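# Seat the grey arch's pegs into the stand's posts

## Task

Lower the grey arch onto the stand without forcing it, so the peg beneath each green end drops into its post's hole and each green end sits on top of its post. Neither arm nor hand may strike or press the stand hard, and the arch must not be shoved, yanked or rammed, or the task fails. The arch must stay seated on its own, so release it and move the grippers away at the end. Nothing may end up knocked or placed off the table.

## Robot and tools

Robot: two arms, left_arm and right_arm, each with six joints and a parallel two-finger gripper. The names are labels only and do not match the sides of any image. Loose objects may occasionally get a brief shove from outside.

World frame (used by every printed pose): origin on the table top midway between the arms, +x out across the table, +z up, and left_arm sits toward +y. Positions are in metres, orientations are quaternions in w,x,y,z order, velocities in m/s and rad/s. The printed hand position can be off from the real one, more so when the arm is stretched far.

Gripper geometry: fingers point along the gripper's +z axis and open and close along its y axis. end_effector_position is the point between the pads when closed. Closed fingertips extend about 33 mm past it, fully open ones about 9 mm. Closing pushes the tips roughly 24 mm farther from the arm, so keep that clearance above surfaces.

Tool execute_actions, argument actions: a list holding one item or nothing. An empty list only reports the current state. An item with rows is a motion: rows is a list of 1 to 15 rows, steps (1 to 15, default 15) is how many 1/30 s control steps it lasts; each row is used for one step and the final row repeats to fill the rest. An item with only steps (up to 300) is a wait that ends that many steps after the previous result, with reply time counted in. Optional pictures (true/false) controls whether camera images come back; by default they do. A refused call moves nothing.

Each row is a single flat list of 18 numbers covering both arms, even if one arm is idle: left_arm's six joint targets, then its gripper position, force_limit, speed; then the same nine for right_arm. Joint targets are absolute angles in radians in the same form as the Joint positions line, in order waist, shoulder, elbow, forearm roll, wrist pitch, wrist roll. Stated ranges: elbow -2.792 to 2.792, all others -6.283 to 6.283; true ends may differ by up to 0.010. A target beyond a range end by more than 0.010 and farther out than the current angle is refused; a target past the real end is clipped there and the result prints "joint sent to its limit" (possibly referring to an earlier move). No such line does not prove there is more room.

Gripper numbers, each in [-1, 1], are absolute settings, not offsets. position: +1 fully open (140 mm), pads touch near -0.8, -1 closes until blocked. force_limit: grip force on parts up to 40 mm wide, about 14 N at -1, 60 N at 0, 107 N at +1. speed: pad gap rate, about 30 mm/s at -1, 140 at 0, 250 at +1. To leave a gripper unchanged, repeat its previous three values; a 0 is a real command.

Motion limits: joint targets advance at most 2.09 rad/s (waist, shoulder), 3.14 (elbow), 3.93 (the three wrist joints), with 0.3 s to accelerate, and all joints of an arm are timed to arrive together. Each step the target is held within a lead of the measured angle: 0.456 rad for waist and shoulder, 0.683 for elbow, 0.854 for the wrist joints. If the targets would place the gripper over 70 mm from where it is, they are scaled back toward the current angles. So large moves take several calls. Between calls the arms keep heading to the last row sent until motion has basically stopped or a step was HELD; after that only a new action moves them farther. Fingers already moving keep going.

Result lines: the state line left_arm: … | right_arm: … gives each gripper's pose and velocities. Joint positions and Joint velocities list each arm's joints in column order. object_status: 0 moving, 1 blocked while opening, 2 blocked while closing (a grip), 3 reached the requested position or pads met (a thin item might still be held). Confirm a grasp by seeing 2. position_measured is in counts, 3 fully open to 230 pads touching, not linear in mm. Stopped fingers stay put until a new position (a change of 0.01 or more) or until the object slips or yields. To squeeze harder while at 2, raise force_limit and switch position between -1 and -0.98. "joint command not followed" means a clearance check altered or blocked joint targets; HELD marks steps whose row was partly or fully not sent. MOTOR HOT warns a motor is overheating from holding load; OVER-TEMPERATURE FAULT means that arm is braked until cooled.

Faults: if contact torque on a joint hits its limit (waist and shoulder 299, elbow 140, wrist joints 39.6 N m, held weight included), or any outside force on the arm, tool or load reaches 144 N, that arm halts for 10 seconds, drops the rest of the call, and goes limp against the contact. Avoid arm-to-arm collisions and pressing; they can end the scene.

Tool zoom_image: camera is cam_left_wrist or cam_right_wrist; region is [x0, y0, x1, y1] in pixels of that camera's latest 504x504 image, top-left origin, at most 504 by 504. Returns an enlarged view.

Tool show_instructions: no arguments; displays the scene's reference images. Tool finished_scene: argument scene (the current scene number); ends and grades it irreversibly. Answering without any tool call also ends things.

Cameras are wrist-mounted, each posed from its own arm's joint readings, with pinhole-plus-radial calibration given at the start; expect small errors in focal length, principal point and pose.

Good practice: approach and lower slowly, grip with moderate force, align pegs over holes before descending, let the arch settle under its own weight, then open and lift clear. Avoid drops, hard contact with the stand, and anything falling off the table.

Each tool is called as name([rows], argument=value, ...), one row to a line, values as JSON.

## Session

execute_actions(actions=[])

Scene clock: 0.00 s of 4600.00 s.
left_arm: end_effector_position=(+0.7214, +0.7831, +0.3890) position_measured=3 object_status=3 end_effector_quat_wxyz=(+0.024, +0.658, -0.719, +0.222) end_effector_velocity=(-0.000, -0.000, +0.000) end_effector_angular_velocity=(-0.000, +0.001, -0.000) | right_arm: end_effector_position=(+0.8465, +0.2243, +0.3162) position_measured=3 object_status=3 end_effector_quat_wxyz=(-0.324, +0.068, +0.678, +0.657) end_effector_velocity=(+0.000, -0.000, -0.000) end_effector_angular_velocity=(+0.000, +0.000, -0.000)
Joint positions: left_arm=[ 0.666  0.231  1.462 -0.453  1.431  3.85 ] | right_arm=[ 0.603  1.169  0.587  1.656  1.513 -1.204]
Joint velocities: left_arm=[-0.    -0.    -0.     0.     0.001 -0.   ] | right_arm=[-0.     0.     0.001  0.     0.    -0.   ]
camera_calibration (this result's frames):
cam_left_wrist: T_world_to_cam=[[-0.944279, 0.156755, -0.289422, 0.664539], [0.154116, 0.987533, 0.0320347, -0.890653], [0.290835, -0.0143549, -0.956665, 0.357745], [0, 0, 0, 1]] pos_world=[0.660729, 0.780515, 0.563106]
cam_right_wrist: T_world_to_cam=[[0.377819, 0.0491476, 0.924574, -0.623465], [0.925619, -0.0437128, -0.375923, -0.638808], [0.02194, 0.997835, -0.0620076, -0.0328723], [0, 0, 0, 1]] pos_world=[0.827572, 0.0355188, 0.334258]

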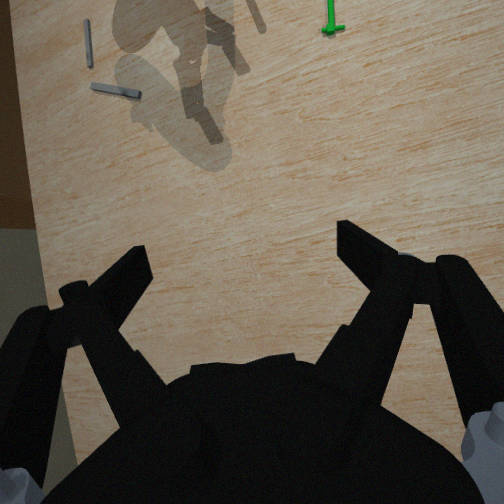

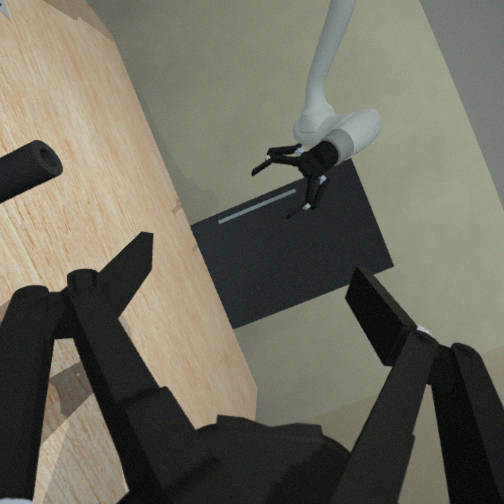

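execute_actions([
  {"rows": [[-0.3128,0.0365,1.7316,0.0,1.3735,2.7249,1,0,0,0.603,1.169,0.587,1.656,1.513,-1.204,1,0,0]], "steps": 15},
], pictures=false)

execute_actions([
  {"steps": 15},
])

Scene clock: 14.87 s of 4600.00 s.
left_arm: end_effector_position=(+0.6827, +0.5867, +0.3479) position_measured=3 object_status=3 end_effector_quat_wxyz=(+0.051, +0.755, -0.650, +0.071) end_effector_velocity=(-0.066, -0.484, -0.051) end_effector_angular_velocity=(+0.358, +0.282, +0.089) | right_arm: end_effector_position=(+0.8465, +0.2243, +0.3163) position_measured=3 object_status=3 end_effector_quat_wxyz=(-0.324, +0.067, +0.678, +0.657) end_effector_velocity=(+0.000, +0.000, -0.002) end_effector_angular_velocity=(-0.001, +0.003, -0.001)
Joint positions: left_arm=[ 0.281  0.112  1.626 -0.177  1.396  3.199] | right_arm=[ 0.603  1.169  0.587  1.656  1.513 -1.204]
Joint velocities: left_arm=[-0.963 -0.179  0.252  0.417 -0.053 -1.129] | right_arm=[ 0.     0.001  0.003  0.001 -0.001 -0.   ]
Steps of this call (steps 1 to 90: nothing new was sent; then 11.37 s passed at rest; steps 91 to 105: all 15 steps of this action). Readings (joint positions | what the end effector reports):
91: left_arm=[0.666 0.231 1.462 -0.453 1.431 3.850] | right_arm=[0.603 1.169 0.587 1.656 1.513 -1.204] | left_arm position_measured=3 object_status=3 | right_arm position_measured=3 object_status=3
92: left_arm=[0.662 0.229 1.464 -0.449 1.430 3.841] | right_arm=[0.603 1.169 0.587 1.656 1.513 -1.204] | left_arm position_measured=3 object_status=3 | right_arm position_measured=3 object_status=3
94: left_arm=[0.630 0.215 1.483 -0.417 1.426 3.782] | right_arm=[0.603 1.169 0.587 1.656 1.513 -1.204] | left_arm position_measured=3 object_status=3 | right_arm position_measured=3 object_status=3
98: left_arm=[0.508 0.169 1.547 -0.310 1.413 3.553] | right_arm=[0.603 1.169 0.587 1.656 1.513 -1.204] | left_arm position_measured=3 object_status=3 | right_arm position_measured=3 object_status=3
105: the state above

Scene clock: 15.37 s of 4600.00 s.
left_arm: end_effector_position=(+0.6238, +0.3466, +0.3325) position_measured=3 object_status=3 end_effector_quat_wxyz=(+0.013, +0.719, -0.695, +0.007) end_effector_velocity=(-0.201, -0.442, -0.024) end_effector_angular_velocity=(+0.258, -0.049, -0.314) | right_arm: end_effector_position=(+0.8465, +0.2243, +0.3163) position_measured=3 object_status=3 end_effector_quat_wxyz=(-0.324, +0.067, +0.678, +0.657) end_effector_velocity=(+0.000, -0.000, -0.000) end_effector_angular_velocity=(-0.000, -0.000, +0.000)
Joint positions: left_arm=[-0.206  0.049  1.714 -0.029  1.377  2.804] | right_arm=[ 0.603  1.169  0.587  1.656  1.513 -1.204]
Joint velocities: left_arm=[-0.982 -0.115  0.16   0.266 -0.033 -0.718] | right_arm=[-0.  0. -0. -0.  0.  0.]
Steps of this call (steps 1 to 15: the robot went on to your last target). Readings (joint positions | what the end effector reports):
1: left_arm=[0.249 0.106 1.634 -0.163 1.394 3.163] | right_arm=[0.603 1.169 0.587 1.656 1.513 -1.204] | left_arm position_measured=3 object_status=3 | right_arm position_measured=3 object_status=3
2: left_arm=[0.216 0.101 1.642 -0.151 1.393 3.129] | right_arm=[0.603 1.169 0.587 1.656 1.513 -1.204] | left_arm position_measured=3 object_status=3 | right_arm position_measured=3 object_status=3
4: left_arm=[0.152 0.091 1.655 -0.128 1.390 3.069] | right_arm=[0.603 1.169 0.587 1.656 1.513 -1.204] | left_arm position_measured=3 object_status=3 | right_arm position_measured=3 object_status=3
8: left_arm=[0.023 0.076 1.677 -0.092 1.385 2.972] | right_arm=[0.603 1.169 0.587 1.656 1.513 -1.204] | left_arm position_measured=3 object_status=3 | right_arm position_measured=3 object_status=3
15: the state above
camera_calibration (this result's frames):
cam_left_wrist: T_world_to_cam=[[-0.995445, 0.0855643, 0.0420518, 0.570808], [0.0943983, 0.946386, 0.308939, -0.4833], [-0.0133631, 0.311502, -0.950152, 0.400459], [0, 0, 0, 1]] pos_world=[0.619182, 0.283803, 0.505804]
cam_right_wrist: T_world_to_cam=[[0.377469, 0.0486321, 0.924745, -0.623174], [0.925767, -0.0432728, -0.37561, -0.639113], [0.0217496, 0.997879, -0.0613561, -0.0329215], [0, 0, 0, 1]] pos_world=[0.827615, 0.0355017, 0.3342]

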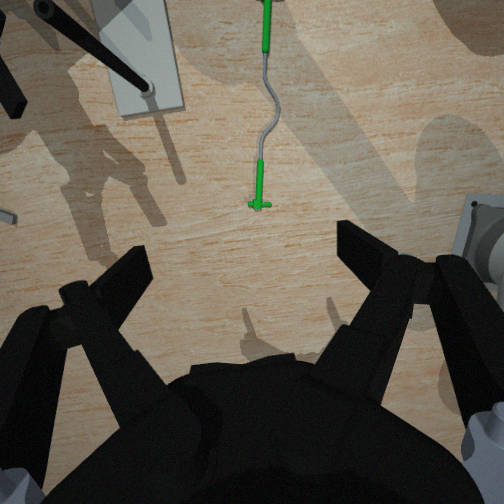

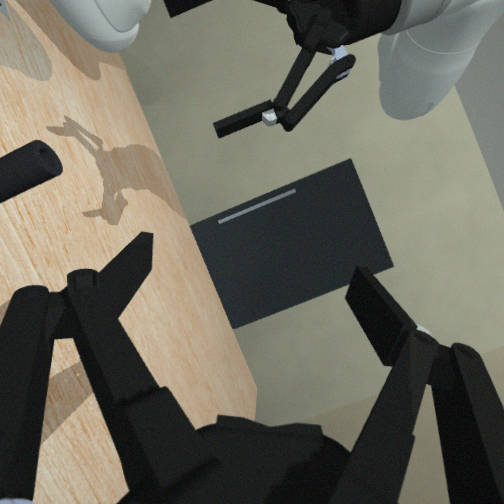

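execute_actions([
  {"steps": 10},
])

Scene clock: 16.43 s of 4600.00 s.
left_arm: end_effector_position=(+0.6001, +0.2999, +0.3300) position_measured=3 object_status=3 end_effector_quat_wxyz=(-0.000, +0.707, -0.708, +0.000) end_effector_velocity=(-0.000, -0.000, +0.000) end_effector_angular_velocity=(-0.001, -0.000, -0.000) | right_arm: end_effector_position=(+0.8465, +0.2243, +0.3163) position_measured=3 object_status=3 end_effector_quat_wxyz=(-0.324, +0.067, +0.678, +0.657) end_effector_velocity=(+0.000, -0.000, +0.001) end_effector_angular_velocity=(+0.001, -0.001, -0.000)
Joint positions: left_arm=[-0.313  0.036  1.732  0.     1.373  2.725] | right_arm=[ 0.603  1.169  0.587  1.656  1.513 -1.204]
Joint velocities: left_arm=[ 0.    -0.001  0.    -0.001  0.     0.   ] | right_arm=[-0.    -0.001 -0.001  0.     0.    -0.   ]
Steps of this call (steps 1 to 30: the robot went on to your last target; steps 31 to 32: nothing new was sent). Readings (joint positions | what the end effector reports):
1: left_arm=[-0.239 0.045 1.720 -0.020 1.376 2.779] | right_arm=[0.603 1.169 0.587 1.656 1.513 -1.204] | left_arm position_measured=3 object_status=3 | right_arm position_measured=3 object_status=3
2: left_arm=[-0.268 0.042 1.724 -0.012 1.375 2.758] | right_arm=[0.603 1.169 0.587 1.656 1.513 -1.204] | left_arm position_measured=3 object_status=3 | right_arm position_measured=3 object_status=3
4: left_arm=[-0.305 0.037 1.730 -0.002 1.374 2.731] | right_arm=[0.603 1.169 0.587 1.656 1.513 -1.204] | left_arm position_measured=3 object_status=3 | right_arm position_measured=3 object_status=3
8: left_arm=[-0.313 0.036 1.732 0.000 1.374 2.725] | right_arm=[0.603 1.169 0.587 1.656 1.513 -1.204] | left_arm position_measured=3 object_status=3 | right_arm position_measured=3 object_status=3
32: the state above
All arms were judged still, so your last target was given up. Only a new action makes them travel on or press farther. Fingers that are still opening or closing keep moving.
camera_calibration (this result's frames):
cam_left_wrist: T_world_to_cam=[[-0.992281, 0.118404, 0.0368625, 0.541235], [0.123895, 0.933742, 0.335822, -0.458897], [0.00534279, 0.337797, -0.941204, 0.390246], [0, 0, 0, 1]] pos_world=[0.591827, 0.232582, 0.501458]
cam_right_wrist: T_world_to_cam=[[0.377468, 0.0486393, 0.924745, -0.62317], [0.925768, -0.0432547, -0.37561, -0.639103], [0.0217301, 0.997879, -0.0613559, -0.0329221], [0, 0, 0, 1]] pos_world=[0.827603, 0.0355187, 0.3342]

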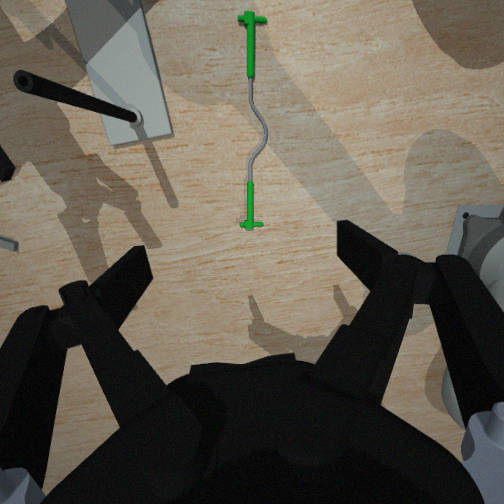

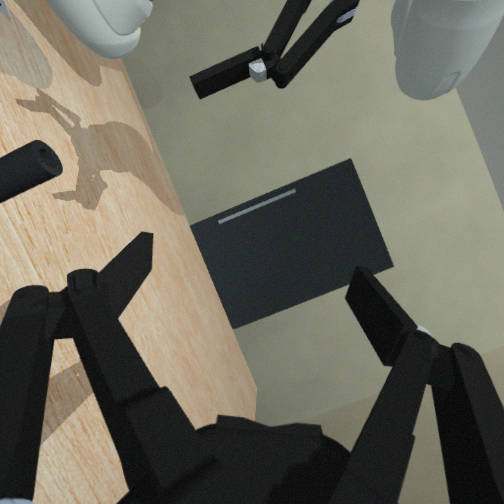

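zoom_image(camera="cam_left_wrist", region=[200, 0, 300, 100])

zoom_image(camera="cam_left_wrist", region=[200, 150, 300, 250])

Region (200, 0, 300, 100) of cam_left_wrist's 504x504 image, scaled by 5.040, with more detail than that image has.

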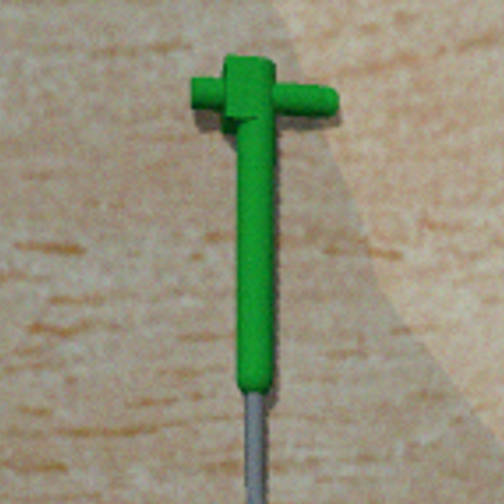

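Region (200, 150, 300, 250) of cam_left_wrist's 504x504 image, scaled by 5.040, with more detail than that image has.

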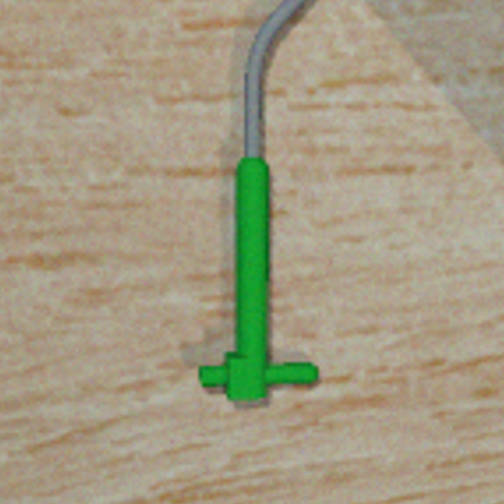

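execute_actions([
  {"rows": [[-0.6657,0.3026,1.8599,0.0,0.9791,2.4811,1,0,0,0.603,1.05,0.587,1.656,1.513,-1.204,1,0,0]], "steps": 15},
], pictures=false)

execute_actions([
  {"rows": [[-0.6657,0.3026,1.8599,0.0,0.9791,2.4811,1,0,0,0.1033,0.72,1.4513,1.6705,1.8544,-0.5456,1,0,0]], "steps": 15},
])

Scene clock: 64.33 s of 4600.00 s.
left_arm: end_effector_position=(+0.5783, +0.1190, +0.1519) position_measured=3 object_status=3 end_effector_quat_wxyz=(-0.000, +0.676, -0.737, -0.000) end_effector_velocity=(-0.169, -0.388, -0.419) end_effector_angular_velocity=(+0.002, +0.002, -0.199) | right_arm: end_effector_position=(+0.8215, +0.2128, +0.4504) position_measured=3 object_status=3 end_effector_quat_wxyz=(-0.289, +0.024, +0.677, +0.676) end_effector_velocity=(-0.000, -0.000, +0.007) end_effector_angular_velocity=(+0.004, -0.009, -0.001)
Joint positions: left_arm=[-0.587  0.243  1.831  0.     1.067  2.536] | right_arm=[ 0.603  1.05   0.587  1.656  1.513 -1.204]
Joint velocities: left_arm=[-0.636  0.478  0.231  0.    -0.707 -0.438] | right_arm=[ 0.    -0.002 -0.008 -0.    -0.001  0.   ]
Steps of this call (steps 1 to 90: nothing new was sent; then 44.40 s passed at rest; steps 91 to 105: all 15 steps of this action). Readings (joint positions | what the end effector reports):
91: left_arm=[-0.313 0.037 1.732 0.000 1.373 2.725] | right_arm=[0.603 1.169 0.587 1.656 1.513 -1.204] | left_arm position_measured=3 object_status=3 | right_arm position_measured=3 object_status=3
92: left_arm=[-0.317 0.040 1.733 0.000 1.368 2.722] | right_arm=[0.603 1.165 0.587 1.656 1.513 -1.204] | left_arm position_measured=3 object_status=3 | right_arm position_measured=3 object_status=3
94: left_arm=[-0.349 0.063 1.744 0.000 1.333 2.700] | right_arm=[0.603 1.134 0.587 1.656 1.513 -1.204] | left_arm position_measured=3 object_status=3 | right_arm position_measured=3 object_status=3
98: left_arm=[-0.436 0.130 1.777 0.000 1.235 2.640] | right_arm=[0.603 1.062 0.587 1.656 1.513 -1.204] | left_arm position_measured=3 object_status=3 | right_arm position_measured=3 object_status=3
105: the state above

Scene clock: 64.83 s of 4600.00 s.
left_arm: end_effector_position=(+0.5538, +0.0729, +0.1000) position_measured=3 object_status=3 end_effector_quat_wxyz=(-0.000, +0.667, -0.745, -0.000) end_effector_velocity=(-0.000, +0.000, +0.001) end_effector_angular_velocity=(-0.000, -0.000, +0.000) | right_arm: end_effector_position=(+0.8626, -0.0419, +0.4146) position_measured=3 object_status=3 end_effector_quat_wxyz=(-0.439, +0.233, +0.621, +0.606) end_effector_velocity=(-0.028, -0.575, -0.102) end_effector_angular_velocity=(-0.174, +1.289, -0.119)
Joint positions: left_arm=[-0.666  0.303  1.86   0.     0.979  2.481] | right_arm=[ 0.362  0.889  0.988  1.663  1.68  -0.882]
Joint velocities: left_arm=[ 0.    -0.001  0.    -0.     0.001  0.   ] | right_arm=[-0.552 -0.361  0.986  0.017  0.371  0.715]
Steps of this call (steps 1 to 15: all 15 steps of this action). Readings (joint positions | what the end effector reports):
1: left_arm=[-0.608 0.259 1.839 0.000 1.043 2.521] | right_arm=[0.603 1.050 0.587 1.656 1.513 -1.204] | left_arm position_measured=3 object_status=3 | right_arm position_measured=3 object_status=3
2: left_arm=[-0.630 0.276 1.847 0.000 1.019 2.506] | right_arm=[0.599 1.047 0.594 1.656 1.517 -1.197] | left_arm position_measured=3 object_status=3 | right_arm position_measured=3 object_status=3
4: left_arm=[-0.661 0.299 1.858 0.000 0.985 2.485] | right_arm=[0.568 1.025 0.641 1.656 1.540 -1.153] | left_arm position_measured=3 object_status=3 | right_arm position_measured=3 object_status=3
8: left_arm=[-0.666 0.303 1.860 0.000 0.979 2.481] | right_arm=[0.491 0.973 0.759 1.659 1.593 -1.050] | left_arm position_measured=3 object_status=3 | right_arm position_measured=3 object_status=3
15: the state above
camera_calibration (this result's frames):
cam_left_wrist: T_world_to_cam=[[-0.973488, 0.225742, 0.0368931, 0.512392], [0.224832, 0.914664, 0.335918, -0.218481], [0.0420859, 0.335307, -0.941168, 0.230528], [0, 0, 0, 1]] pos_world=[0.538227, 0.00687008, 0.271454]
cam_right_wrist: T_world_to_cam=[[0.723597, 0.0922885, 0.684025, -0.904205], [0.689791, -0.131728, -0.711925, -0.289282], [0.0244026, 0.986981, -0.158978, 0.276123], [0, 0, 0, 1]] pos_world=[0.847086, -0.227186, 0.456449]

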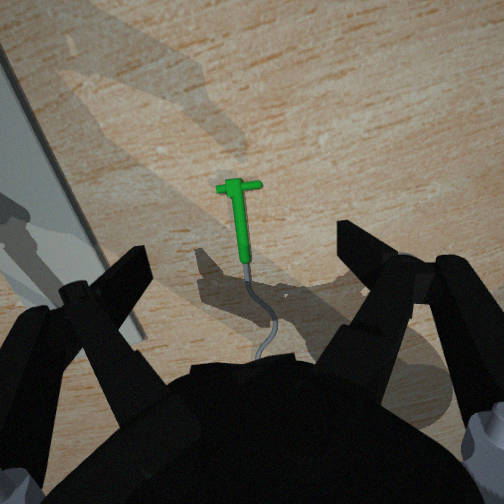

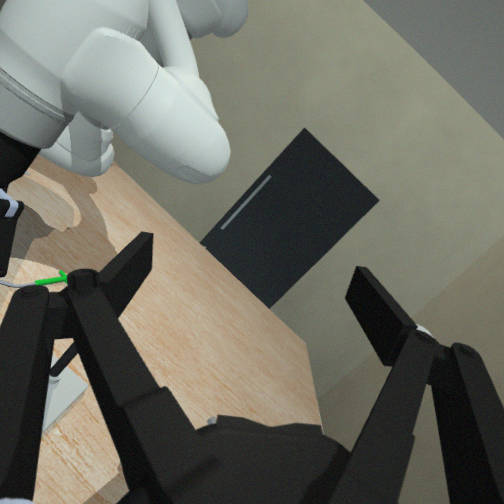

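execute_actions([
  {"rows": [[-0.6581,0.3650,1.9070,0.0,0.8695,2.4988,1,0,0,0.1033,0.72,1.4513,1.6705,1.8544,-0.5456,1,0,0]], "steps": 15},
])

Scene clock: 70.20 s of 4600.00 s.
left_arm: end_effector_position=(+0.5567, +0.0767, +0.0385) position_measured=3 object_status=3 end_effector_quat_wxyz=(+0.000, +0.663, -0.748, +0.000) end_effector_velocity=(+0.000, -0.001, +0.001) end_effector_angular_velocity=(-0.001, -0.001, +0.001) | right_arm: end_effector_position=(+0.7936, -0.2900, +0.3815) position_measured=3 object_status=3 end_effector_quat_wxyz=(+0.592, -0.415, -0.457, -0.518) end_effector_velocity=(+0.001, -0.000, -0.002) end_effector_angular_velocity=(-0.000, +0.001, +0.000)
Joint positions: left_arm=[-0.658  0.365  1.907 -0.     0.87   2.499] | right_arm=[ 0.103  0.72   1.451  1.67   1.854 -0.546]
Joint velocities: left_arm=[ 0.    -0.    -0.001 -0.001 -0.    -0.   ] | right_arm=[-0.     0.002 -0.001 -0.    -0.    -0.   ]
Steps of this call (steps 1 to 30: the robot went on to your last target; steps 31 to 90: nothing new was sent; then 1.87 s passed at rest; steps 91 to 105: all 15 steps of this action). Readings (joint positions | what the end effector reports):
91: left_arm=[-0.666 0.303 1.860 -0.000 0.979 2.481] | right_arm=[0.103 0.720 1.451 1.670 1.854 -0.546] | left_arm position_measured=3 object_status=3 | right_arm position_measured=3 object_status=3
92: left_arm=[-0.665 0.307 1.862 -0.000 0.970 2.482] | right_arm=[0.103 0.720 1.451 1.670 1.854 -0.546] | left_arm position_measured=3 object_status=3 | right_arm position_measured=3 object_status=3
94: left_arm=[-0.662 0.337 1.885 -0.000 0.917 2.491] | right_arm=[0.103 0.720 1.451 1.670 1.854 -0.546] | left_arm position_measured=3 object_status=3 | right_arm position_measured=3 object_status=3
98: left_arm=[-0.658 0.365 1.907 -0.000 0.870 2.499] | right_arm=[0.103 0.720 1.451 1.670 1.854 -0.546] | left_arm position_measured=3 object_status=3 | right_arm position_measured=3 object_status=3
105: the state above
camera_calibration (this result's frames):
cam_left_wrist: T_world_to_cam=[[-0.971198, 0.235383, 0.0370042, 0.51466], [0.23394, 0.912477, 0.335646, -0.206838], [0.0452398, 0.334635, -0.941261, 0.169506], [0, 0, 0, 1]] pos_world=[0.540556, 0.0108699, 0.209929]
cam_right_wrist: T_world_to_cam=[[0.987148, 0.0575353, 0.149091, -0.823874], [0.156151, -0.148829, -0.976456, 0.221539], [-0.0339917, 0.987188, -0.1559, 0.562615], [0, 0, 0, 1]] pos_world=[0.797817, -0.475033, 0.426867]

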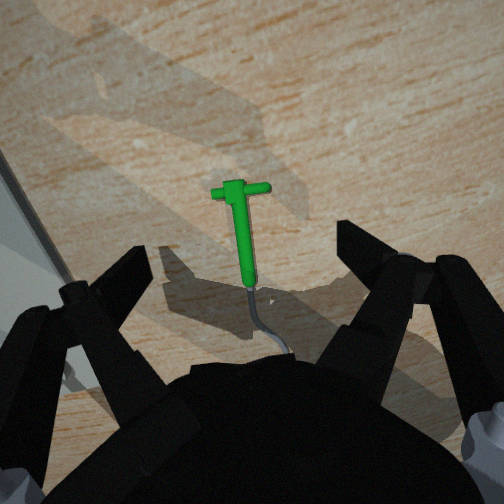

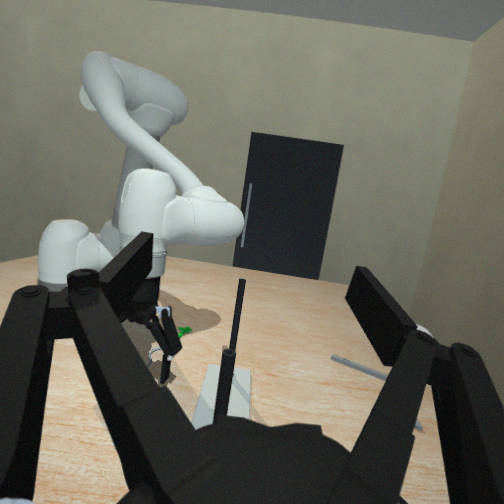

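execute_actions([
  {"rows": [[-0.6581,0.3650,1.9070,0.0,0.8695,2.4988,-1,0,0,0.1033,0.8702,1.4513,1.6705,1.8544,-0.5456,1,0,0]], "steps": 15},
], pictures=false)

execute_actions([
  {"steps": 22},
])

Scene clock: 72.90 s of 4600.00 s.
left_arm: end_effector_position=(+0.5568, +0.0767, +0.0385) position_measured=106 object_status=0 end_effector_quat_wxyz=(-0.000, +0.663, -0.748, +0.000) end_effector_velocity=(-0.000, +0.000, +0.000) end_effector_angular_velocity=(-0.000, +0.000, +0.001) | right_arm: end_effector_position=(+0.8187, -0.2917, +0.2578) position_measured=3 object_status=3 end_effector_quat_wxyz=(+0.627, -0.450, -0.409, -0.487) end_effector_velocity=(+0.000, +0.000, -0.003) end_effector_angular_velocity=(-0.001, +0.004, -0.001)
Joint positions: left_arm=[-0.658  0.365  1.907  0.     0.869  2.499] | right_arm=[ 0.103  0.87   1.451  1.67   1.854 -0.546]
Joint velocities: left_arm=[ 0. -0.  0. -0.  0. -0.] | right_arm=[ 0.     0.002  0.001 -0.    -0.002 -0.   ]
Steps of this call (steps 1 to 15: the robot went on to your last target; steps 16 to 66: nothing new was sent; steps 67 to 81: all 15 steps of this action). Readings (joint positions | what the end effector reports):
67: left_arm=[-0.658 0.365 1.907 0.000 0.869 2.499] | right_arm=[0.103 0.720 1.451 1.670 1.854 -0.546] | left_arm position_measured=3 object_status=0 | right_arm position_measured=3 object_status=3
68: left_arm=[-0.658 0.365 1.907 0.000 0.869 2.499] | right_arm=[0.103 0.724 1.451 1.670 1.855 -0.546] | left_arm position_measured=7 object_status=0 | right_arm position_measured=3 object_status=3
70: left_arm=[-0.658 0.365 1.907 0.000 0.869 2.499] | right_arm=[0.103 0.756 1.451 1.670 1.855 -0.546] | left_arm position_measured=22 object_status=0 | right_arm position_measured=3 object_status=3
74: left_arm=[-0.658 0.365 1.907 0.000 0.869 2.499] | right_arm=[0.103 0.847 1.452 1.670 1.855 -0.546] | left_arm position_measured=52 object_status=0 | right_arm position_measured=3 object_status=3
81: the state above

Scene clock: 73.63 s of 4600.00 s.
left_arm: end_effector_position=(+0.5569, +0.0767, +0.0386) position_measured=217 object_status=2 end_effector_quat_wxyz=(-0.000, +0.663, -0.748, +0.000) end_effector_velocity=(+0.000, +0.000, -0.001) end_effector_angular_velocity=(+0.003, +0.001, -0.001) | right_arm: end_effector_position=(+0.8187, -0.2917, +0.2576) position_measured=3 object_status=3 end_effector_quat_wxyz=(+0.627, -0.450, -0.409, -0.487) end_effector_velocity=(-0.000, -0.000, -0.000) end_effector_angular_velocity=(+0.000, -0.000, +0.001)
Joint positions: left_arm=[-0.658  0.365  1.907  0.     0.869  2.499] | right_arm=[ 0.103  0.87   1.451  1.67   1.854 -0.546]
Joint velocities: left_arm=[-0.     0.002 -0.     0.002  0.    -0.   ] | right_arm=[-0.     0.    -0.    -0.001  0.001 -0.   ]
Steps of this call (steps 1 to 15: the robot went on to your last target; steps 16 to 22: nothing new was sent). Readings (joint positions | what the end effector reports):
1: left_arm=[-0.658 0.365 1.907 0.000 0.869 2.499] | right_arm=[0.103 0.870 1.451 1.670 1.854 -0.546] | left_arm position_measured=113 object_status=0 | right_arm position_measured=3 object_status=3
2: left_arm=[-0.658 0.365 1.907 0.000 0.869 2.499] | right_arm=[0.103 0.870 1.451 1.670 1.854 -0.546] | left_arm position_measured=121 object_status=0 | right_arm position_measured=3 object_status=3
4: left_arm=[-0.658 0.365 1.907 0.000 0.869 2.499] | right_arm=[0.103 0.870 1.451 1.670 1.854 -0.546] | left_arm position_measured=136 object_status=0 | right_arm position_measured=3 object_status=3
8: left_arm=[-0.658 0.365 1.907 0.000 0.869 2.499] | right_arm=[0.103 0.870 1.451 1.670 1.854 -0.546] | left_arm position_measured=166 object_status=0 | right_arm position_measured=3 object_status=3
22: the state above
All arms were judged still, so your last target was given up. Only a new action makes them travel on or press farther. Fingers that are still opening or closing keep moving.
camera_calibration (this result's frames):
cam_left_wrist: T_world_to_cam=[[-0.971166, 0.235567, 0.0366767, 0.514793], [0.234, 0.912436, 0.335715, -0.206918], [0.0456183, 0.334617, -0.941249, 0.169407], [0, 0, 0, 1]] pos_world=[0.54064, 0.010844, 0.210039]
cam_right_wrist: T_world_to_cam=[[0.998387, 0.0567662, 0.000613522, -0.801236], [0.00850376, -0.138859, -0.990276, 0.223651], [-0.056129, 0.988684, -0.139118, 0.560084], [0, 0, 0, 1]] pos_world=[0.829479, -0.477207, 0.299886]

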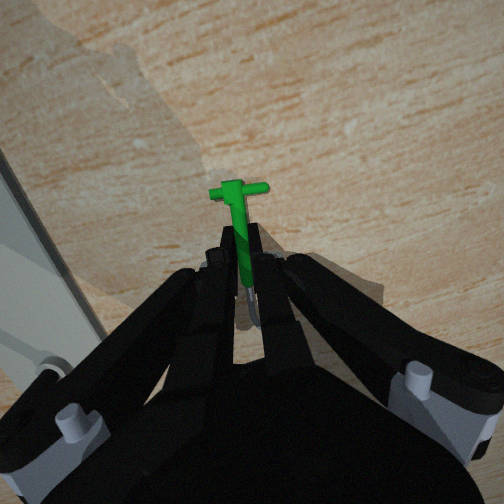

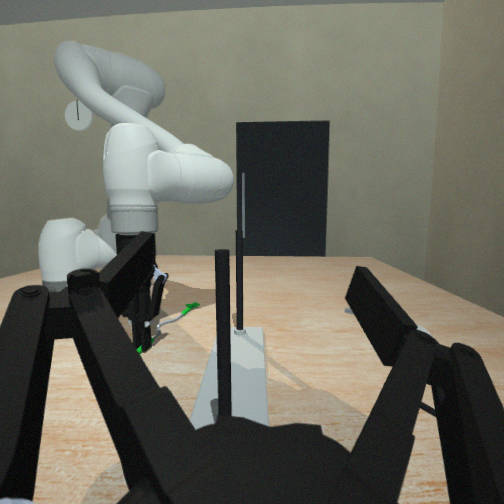

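execute_actions([
  {"rows": [[-0.6581,0.345,1.885,0.0,0.9116,2.4988,-1,0,0,0.1033,0.8702,1.4513,1.6705,1.8544,-0.5456,1,0,0],[-0.6581,0.345,1.885,0.0,0.9116,2.4988,-1,0,0,0.1033,0.8702,1.4513,1.6705,1.8544,-0.5456,1,0,0],[-0.6581,0.345,1.885,0.0,0.9116,2.4988,-1,0,0,0.1033,0.8702,1.4513,1.6705,1.8544,-0.5456,1,0,0],[-0.6581,0.345,1.885,0.0,0.9116,2.4988,-1,0,0,0.1033,0.8702,1.4513,1.6705,1.8544,-0.5456,1,0,0],[-0.6581,0.345,1.885,0.0,0.9116,2.4988,-1,0,0,0.1033,0.8702,1.4513,1.6705,1.8544,-0.5456,1,0,0],[-0.6581,0.2095,1.7396,0.0,1.1925,2.4988,-1,0,0,0.1033,0.8702,1.4513,1.6705,1.8544,-0.5456,1,0,0]], "steps": 15},
], pictures=false)

execute_actions([
  {"rows": [[-0.6581,0.2095,1.7396,0.0,1.1925,2.4988,-1,0,0,0.1033,0.8702,1.4513,1.6705,1.8544,-0.5456,1,0,0],[-0.6581,0.2095,1.7396,0.0,1.1925,2.4988,-1,0,0,0.1033,0.8702,1.4513,1.6705,1.8544,-0.5456,1,0,0],[-0.6581,0.2095,1.7396,0.0,1.1925,2.4988,-1,0,0,0.1033,0.8702,1.4513,1.6705,1.8544,-0.5456,1,0,0],[-0.6581,0.2095,1.7396,0.0,1.1925,2.4988,-1,0,0,0.1033,0.8702,1.4513,1.6705,1.8544,-0.5456,1,0,0],[-0.6581,0.2095,1.7396,0.0,1.1925,2.4988,-1,0,0,0.1033,0.8702,1.4513,1.6705,1.8544,-0.5456,1,0,0],[-0.8957,0.1620,1.9912,0.9128,1.3147,3.1981,-1,0,0,0.1033,0.8702,1.4513,1.6705,1.8544,-0.5456,1,0,0]], "steps": 15},
])

Scene clock: 104.90 s of 4600.00 s.
left_arm: end_effector_position=(+0.5578, +0.0759, +0.2148) position_measured=217 object_status=2 end_effector_quat_wxyz=(-0.000, +0.663, -0.748, +0.001) end_effector_velocity=(-0.023, +0.022, +0.284) end_effector_angular_velocity=(-0.017, -0.018, +0.001) | right_arm: end_effector_position=(+0.8187, -0.2917, +0.2576) position_measured=3 object_status=3 end_effector_quat_wxyz=(+0.627, -0.450, -0.409, -0.487) end_effector_velocity=(-0.000, -0.000, -0.000) end_effector_angular_velocity=(+0.001, +0.000, +0.000)
Joint positions: left_arm=[-0.658  0.214  1.744  0.     1.182  2.499] | right_arm=[ 0.103  0.87   1.451  1.671  1.854 -0.546]
Joint velocities: left_arm=[-0.    -0.236 -0.253  0.     0.464 -0.001] | right_arm=[-0.     0.001  0.     0.     0.001 -0.001]
Steps of this call (steps 1 to 90: nothing new was sent; then 27.77 s passed at rest; steps 91 to 105: all 15 steps of this action). Readings (joint positions | what the end effector reports):
91: left_arm=[-0.658 0.365 1.907 0.000 0.870 2.499] | right_arm=[0.103 0.870 1.451 1.671 1.854 -0.546] | left_arm position_measured=217 object_status=2 | right_arm position_measured=3 object_status=3
92: left_arm=[-0.658 0.362 1.904 0.000 0.878 2.499] | right_arm=[0.103 0.870 1.451 1.671 1.854 -0.546] | left_arm position_measured=217 object_status=2 | right_arm position_measured=3 object_status=3
94: left_arm=[-0.658 0.346 1.886 0.000 0.909 2.499] | right_arm=[0.103 0.870 1.451 1.671 1.854 -0.546] | left_arm position_measured=217 object_status=2 | right_arm position_measured=3 object_status=3
98: left_arm=[-0.658 0.331 1.870 0.000 0.943 2.499] | right_arm=[0.103 0.870 1.451 1.671 1.854 -0.546] | left_arm position_measured=217 object_status=2 | right_arm position_measured=3 object_status=3
105: the state above

Scene clock: 105.40 s of 4600.00 s.
left_arm: end_effector_position=(+0.5634, +0.1779, +0.2058) position_measured=217 object_status=2 end_effector_quat_wxyz=(+0.208, -0.340, +0.907, +0.136) end_effector_velocity=(+0.157, +0.374, +0.135) end_effector_angular_velocity=(+2.712, -0.539, -3.470) | right_arm: end_effector_position=(+0.8187, -0.2917, +0.2576) position_measured=3 object_status=3 end_effector_quat_wxyz=(+0.627, -0.450, -0.409, -0.487) end_effector_velocity=(+0.001, -0.000, -0.001) end_effector_angular_velocity=(-0.001, +0.001, -0.001)
Joint positions: left_arm=[-0.792  0.183  1.882  0.51   1.262  2.894] | right_arm=[ 0.103  0.87   1.451  1.671  1.854 -0.546]
Joint velocities: left_arm=[-0.67  -0.136  0.709  2.59   0.342  1.962] | right_arm=[-0.     0.001 -0.001  0.    -0.001  0.001]
Steps of this call (steps 1 to 15: all 15 steps of this action). Readings (joint positions | what the end effector reports):
1: left_arm=[-0.658 0.210 1.740 0.000 1.191 2.499] | right_arm=[0.103 0.870 1.451 1.671 1.854 -0.546] | left_arm position_measured=217 object_status=2 | right_arm position_measured=3 object_status=3
2: left_arm=[-0.658 0.209 1.739 0.000 1.192 2.499] | right_arm=[0.103 0.870 1.451 1.671 1.854 -0.546] | left_arm position_measured=217 object_status=2 | right_arm position_measured=3 object_status=3
4: left_arm=[-0.658 0.210 1.739 0.000 1.192 2.499] | right_arm=[0.103 0.870 1.451 1.671 1.854 -0.546] | left_arm position_measured=217 object_status=2 | right_arm position_measured=3 object_status=3
8: left_arm=[-0.666 0.208 1.749 0.031 1.197 2.525] | right_arm=[0.103 0.870 1.451 1.671 1.854 -0.546] | left_arm position_measured=217 object_status=2 | right_arm position_measured=3 object_status=3
15: the state above
camera_calibration (this result's frames):
cam_left_wrist: T_world_to_cam=[[-0.59843, 0.777743, 0.192346, 0.152617], [0.624296, 0.302205, 0.720366, -0.547432], [0.502132, 0.55117, -0.66639, -0.0596125], [0, 0, 0, 1]] pos_world=[0.463023, 0.0795964, 0.325271]
cam_right_wrist: T_world_to_cam=[[0.998387, 0.0567744, 0.000616997, -0.801234], [0.00850657, -0.138827, -0.99028, 0.223673], [-0.0561369, 0.988688, -0.139086, 0.560055], [0, 0, 0, 1]] pos_world=[0.829478, -0.477177, 0.29989]

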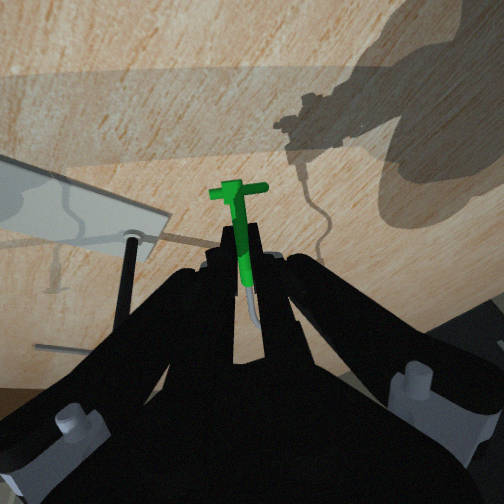

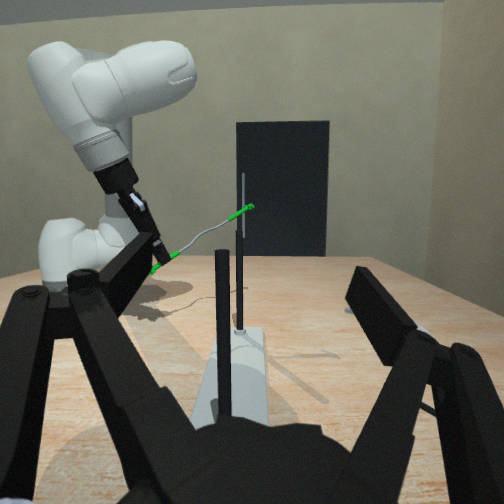

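execute_actions(actions=[])

Scene clock: 116.53 s of 4600.00 s.
left_arm: end_effector_position=(+0.5932, +0.2106, +0.2463) position_measured=217 object_status=2 end_effector_quat_wxyz=(+0.338, -0.051, +0.902, +0.263) end_effector_velocity=(-0.000, -0.000, -0.000) end_effector_angular_velocity=(+0.001, +0.001, +0.000) | right_arm: end_effector_position=(+0.8187, -0.2917, +0.2576) position_measured=3 object_status=3 end_effector_quat_wxyz=(+0.627, -0.450, -0.409, -0.487) end_effector_velocity=(+0.001, +0.000, +0.001) end_effector_angular_velocity=(-0.001, -0.002, -0.002)
Joint positions: left_arm=[-0.896  0.162  1.991  0.913  1.315  3.198] | right_arm=[ 0.103  0.87   1.451  1.671  1.854 -0.546]
Joint velocities: left_arm=[-0.     0.001 -0.    -0.001  0.    -0.   ] | right_arm=[ 0.    -0.    -0.002  0.    -0.002  0.   ]
Steps of this call (steps 1 to 30: the robot went on to your last target; steps 31 to 90: nothing new was sent; then 8.13 s passed at rest). Readings (joint positions | what the end effector reports):
1: left_arm=[-0.815 0.178 1.906 0.599 1.273 2.962] | right_arm=[0.103 0.870 1.451 1.671 1.854 -0.546] | left_arm position_measured=217 object_status=2 | right_arm position_measured=3 object_status=3
2: left_arm=[-0.837 0.174 1.929 0.684 1.285 3.026] | right_arm=[0.103 0.870 1.451 1.671 1.854 -0.546] | left_arm position_measured=217 object_status=2 | right_arm position_measured=3 object_status=3
4: left_arm=[-0.871 0.167 1.965 0.817 1.302 3.126] | right_arm=[0.103 0.870 1.451 1.671 1.854 -0.546] | left_arm position_measured=217 object_status=2 | right_arm position_measured=3 object_status=3
8: left_arm=[-0.896 0.162 1.991 0.912 1.315 3.197] | right_arm=[0.103 0.870 1.451 1.671 1.854 -0.546] | left_arm position_measured=217 object_status=2 | right_arm position_measured=3 object_status=3
90: the state above
All arms were judged still, so your last target was given up. Only a new action makes them travel on or press farther. Fingers that are still opening or closing keep moving.
camera_calibration (this result's frames):
cam_left_wrist: T_world_to_cam=[[-0.200016, 0.821493, 0.533987, -0.192456], [0.552869, -0.355318, 0.753714, -0.432426], [0.808907, 0.445979, -0.383109, -0.295252], [0, 0, 0, 1]] pos_world=[0.439412, 0.136128, 0.315581]
cam_right_wrist: T_world_to_cam=[[0.998387, 0.0567743, 0.000617218, -0.801234], [0.00850678, -0.138827, -0.99028, 0.223673], [-0.0561368, 0.988688, -0.139086, 0.560054], [0, 0, 0, 1]] pos_world=[0.829478, -0.477178, 0.29989]

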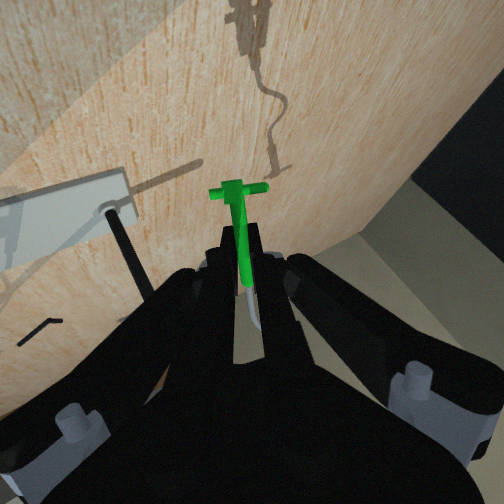

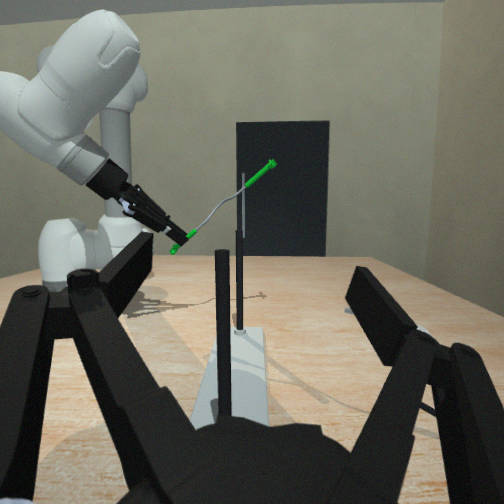

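execute_actions([
  {"rows": [[-1.0145,0.1382,2.1170,1.3692,1.3758,3.5478,-1,0,0,0.1033,0.8702,1.4513,1.6705,1.8544,-0.5456,1,0,0]], "steps": 15},
])

execute_actions([
  {"rows": [[-1.1332,0.1144,2.2428,1.8256,1.4368,3.8974,-1,0,0,0.1033,0.8702,1.4513,1.6705,1.8544,-0.5456,1,0,0]], "steps": 15},
])

Scene clock: 119.20 s of 4600.00 s.
left_arm: end_effector_position=(+0.6130, +0.1801, +0.3218) position_measured=217 object_status=2 end_effector_quat_wxyz=(+0.442, +0.252, +0.758, +0.408) end_effector_velocity=(+0.001, -0.001, +0.001) end_effector_angular_velocity=(+0.004, -0.002, -0.003) | right_arm: end_effector_position=(+0.8187, -0.2917, +0.2576) position_measured=3 object_status=3 end_effector_quat_wxyz=(+0.627, -0.450, -0.409, -0.487) end_effector_velocity=(+0.000, -0.000, -0.001) end_effector_angular_velocity=(+0.000, +0.002, -0.001)
Joint positions: left_arm=[-1.014  0.138  2.117  1.369  1.376  3.548] | right_arm=[ 0.103  0.87   1.451  1.671  1.854 -0.546]
Joint velocities: left_arm=[ 0.     0.001 -0.     0.004  0.     0.002] | right_arm=[-0.     0.001  0.001  0.001 -0.     0.001]
Steps of this call (steps 1 to 65: nothing new was sent; steps 66 to 80: all 15 steps of this action). Readings (joint positions | what the end effector reports):
66: left_arm=[-0.896 0.162 1.991 0.913 1.315 3.198] | right_arm=[0.103 0.870 1.451 1.671 1.854 -0.546] | left_arm position_measured=217 object_status=2 | right_arm position_measured=3 object_status=3
67: left_arm=[-0.898 0.162 1.994 0.922 1.316 3.205] | right_arm=[0.103 0.870 1.451 1.671 1.854 -0.546] | left_arm position_measured=217 object_status=2 | right_arm position_measured=3 object_status=3
69: left_arm=[-0.913 0.158 2.010 0.981 1.324 3.251] | right_arm=[0.103 0.870 1.451 1.671 1.854 -0.546] | left_arm position_measured=217 object_status=2 | right_arm position_measured=3 object_status=3
73: left_arm=[-0.981 0.145 2.082 1.241 1.359 3.449] | right_arm=[0.103 0.870 1.451 1.671 1.854 -0.546] | left_arm position_measured=217 object_status=2 | right_arm position_measured=3 object_status=3
80: the state above
camera_calibration (this result's frames):
cam_left_wrist: T_world_to_cam=[[0.044434, 0.433644, 0.899988, -0.401505], [0.152872, -0.89322, 0.422835, -0.0626044], [0.987247, 0.118795, -0.105981, -0.408249], [0, 0, 0, 1]] pos_world=[0.430453, 0.166689, 0.344555]
cam_right_wrist: T_world_to_cam=[[0.998387, 0.0567744, 0.000617096, -0.801234], [0.00850666, -0.138827, -0.99028, 0.223673], [-0.0561369, 0.988688, -0.139086, 0.560055], [0, 0, 0, 1]] pos_world=[0.829478, -0.477178, 0.29989]

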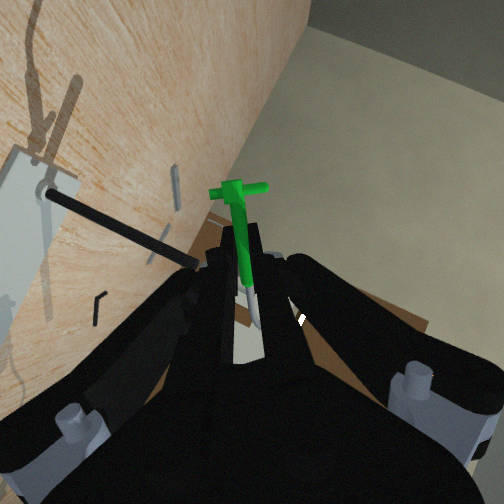

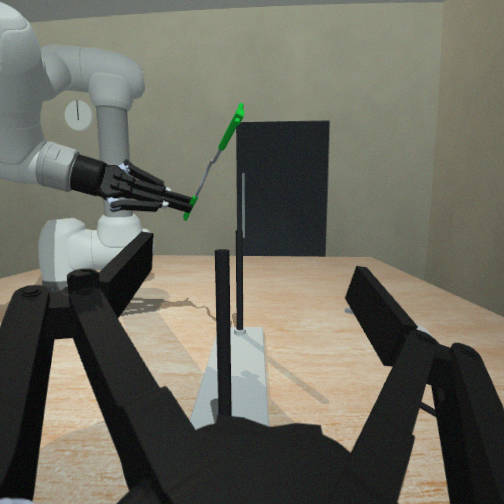

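Scene clock: 119.70 s of 4600.00 s.
left_arm: end_effector_position=(+0.5799, +0.0901, +0.4000) position_measured=217 object_status=2 end_effector_quat_wxyz=(+0.505, +0.465, +0.493, +0.535) end_effector_velocity=(+0.000, -0.001, +0.000) end_effector_angular_velocity=(+0.005, -0.002, -0.003) | right_arm: end_effector_position=(+0.8187, -0.2917, +0.2576) position_measured=3 object_status=3 end_effector_quat_wxyz=(+0.627, -0.450, -0.409, -0.487) end_effector_velocity=(-0.000, +0.000, -0.001) end_effector_angular_velocity=(+0.000, +0.001, -0.000)
Joint positions: left_arm=[-1.133  0.114  2.243  1.825  1.437  3.897] | right_arm=[ 0.103  0.87   1.451  1.671  1.854 -0.546]
Joint velocities: left_arm=[-0.     0.001  0.     0.004 -0.     0.003] | right_arm=[ 0.     0.     0.001  0.    -0.    -0.   ]
Steps of this call (steps 1 to 15: all 15 steps of this action). Readings (joint positions | what the end effector reports):
1: left_arm=[-1.015 0.138 2.117 1.370 1.376 3.548] | right_arm=[0.103 0.870 1.451 1.671 1.854 -0.546] | left_arm position_measured=217 object_status=2 | right_arm position_measured=3 object_status=3
2: left_arm=[-1.017 0.138 2.119 1.378 1.377 3.555] | right_arm=[0.103 0.870 1.451 1.671 1.854 -0.546] | left_arm position_measured=217 object_status=2 | right_arm position_measured=3 object_status=3
4: left_arm=[-1.032 0.135 2.136 1.438 1.385 3.600] | right_arm=[0.103 0.870 1.451 1.671 1.854 -0.546] | left_arm position_measured=217 object_status=2 | right_arm position_measured=3 object_status=3
8: left_arm=[-1.093 0.122 2.201 1.673 1.416 3.780] | right_arm=[0.103 0.870 1.451 1.671 1.854 -0.546] | left_arm position_measured=217 object_status=2 | right_arm position_measured=3 object_status=3
15: the state above
camera_calibration (this result's frames):
cam_left_wrist: T_world_to_cam=[[-0.110953, -0.12312, 0.98617, -0.325554], [-0.270898, -0.950974, -0.149204, 0.30878], [0.956192, -0.283706, 0.0721609, -0.373635], [0, 0, 0, 1]] pos_world=[0.404793, 0.147557, 0.394084]
cam_right_wrist: T_world_to_cam=[[0.998387, 0.0567742, 0.000617027, -0.801234], [0.00850656, -0.138827, -0.99028, 0.223673], [-0.0561367, 0.988688, -0.139086, 0.560054], [0, 0, 0, 1]] pos_world=[0.829478, -0.477178, 0.29989]

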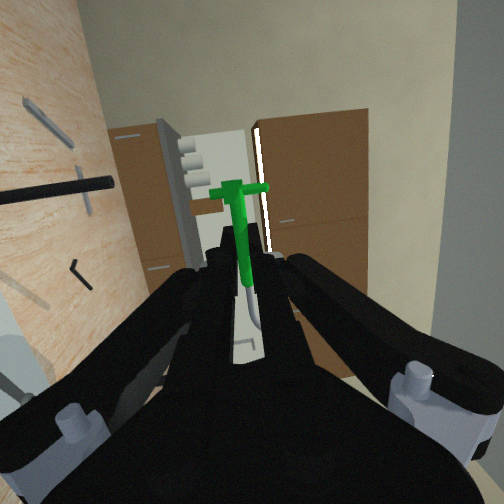

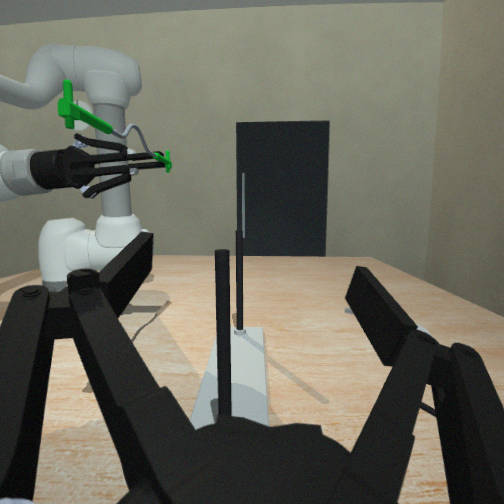

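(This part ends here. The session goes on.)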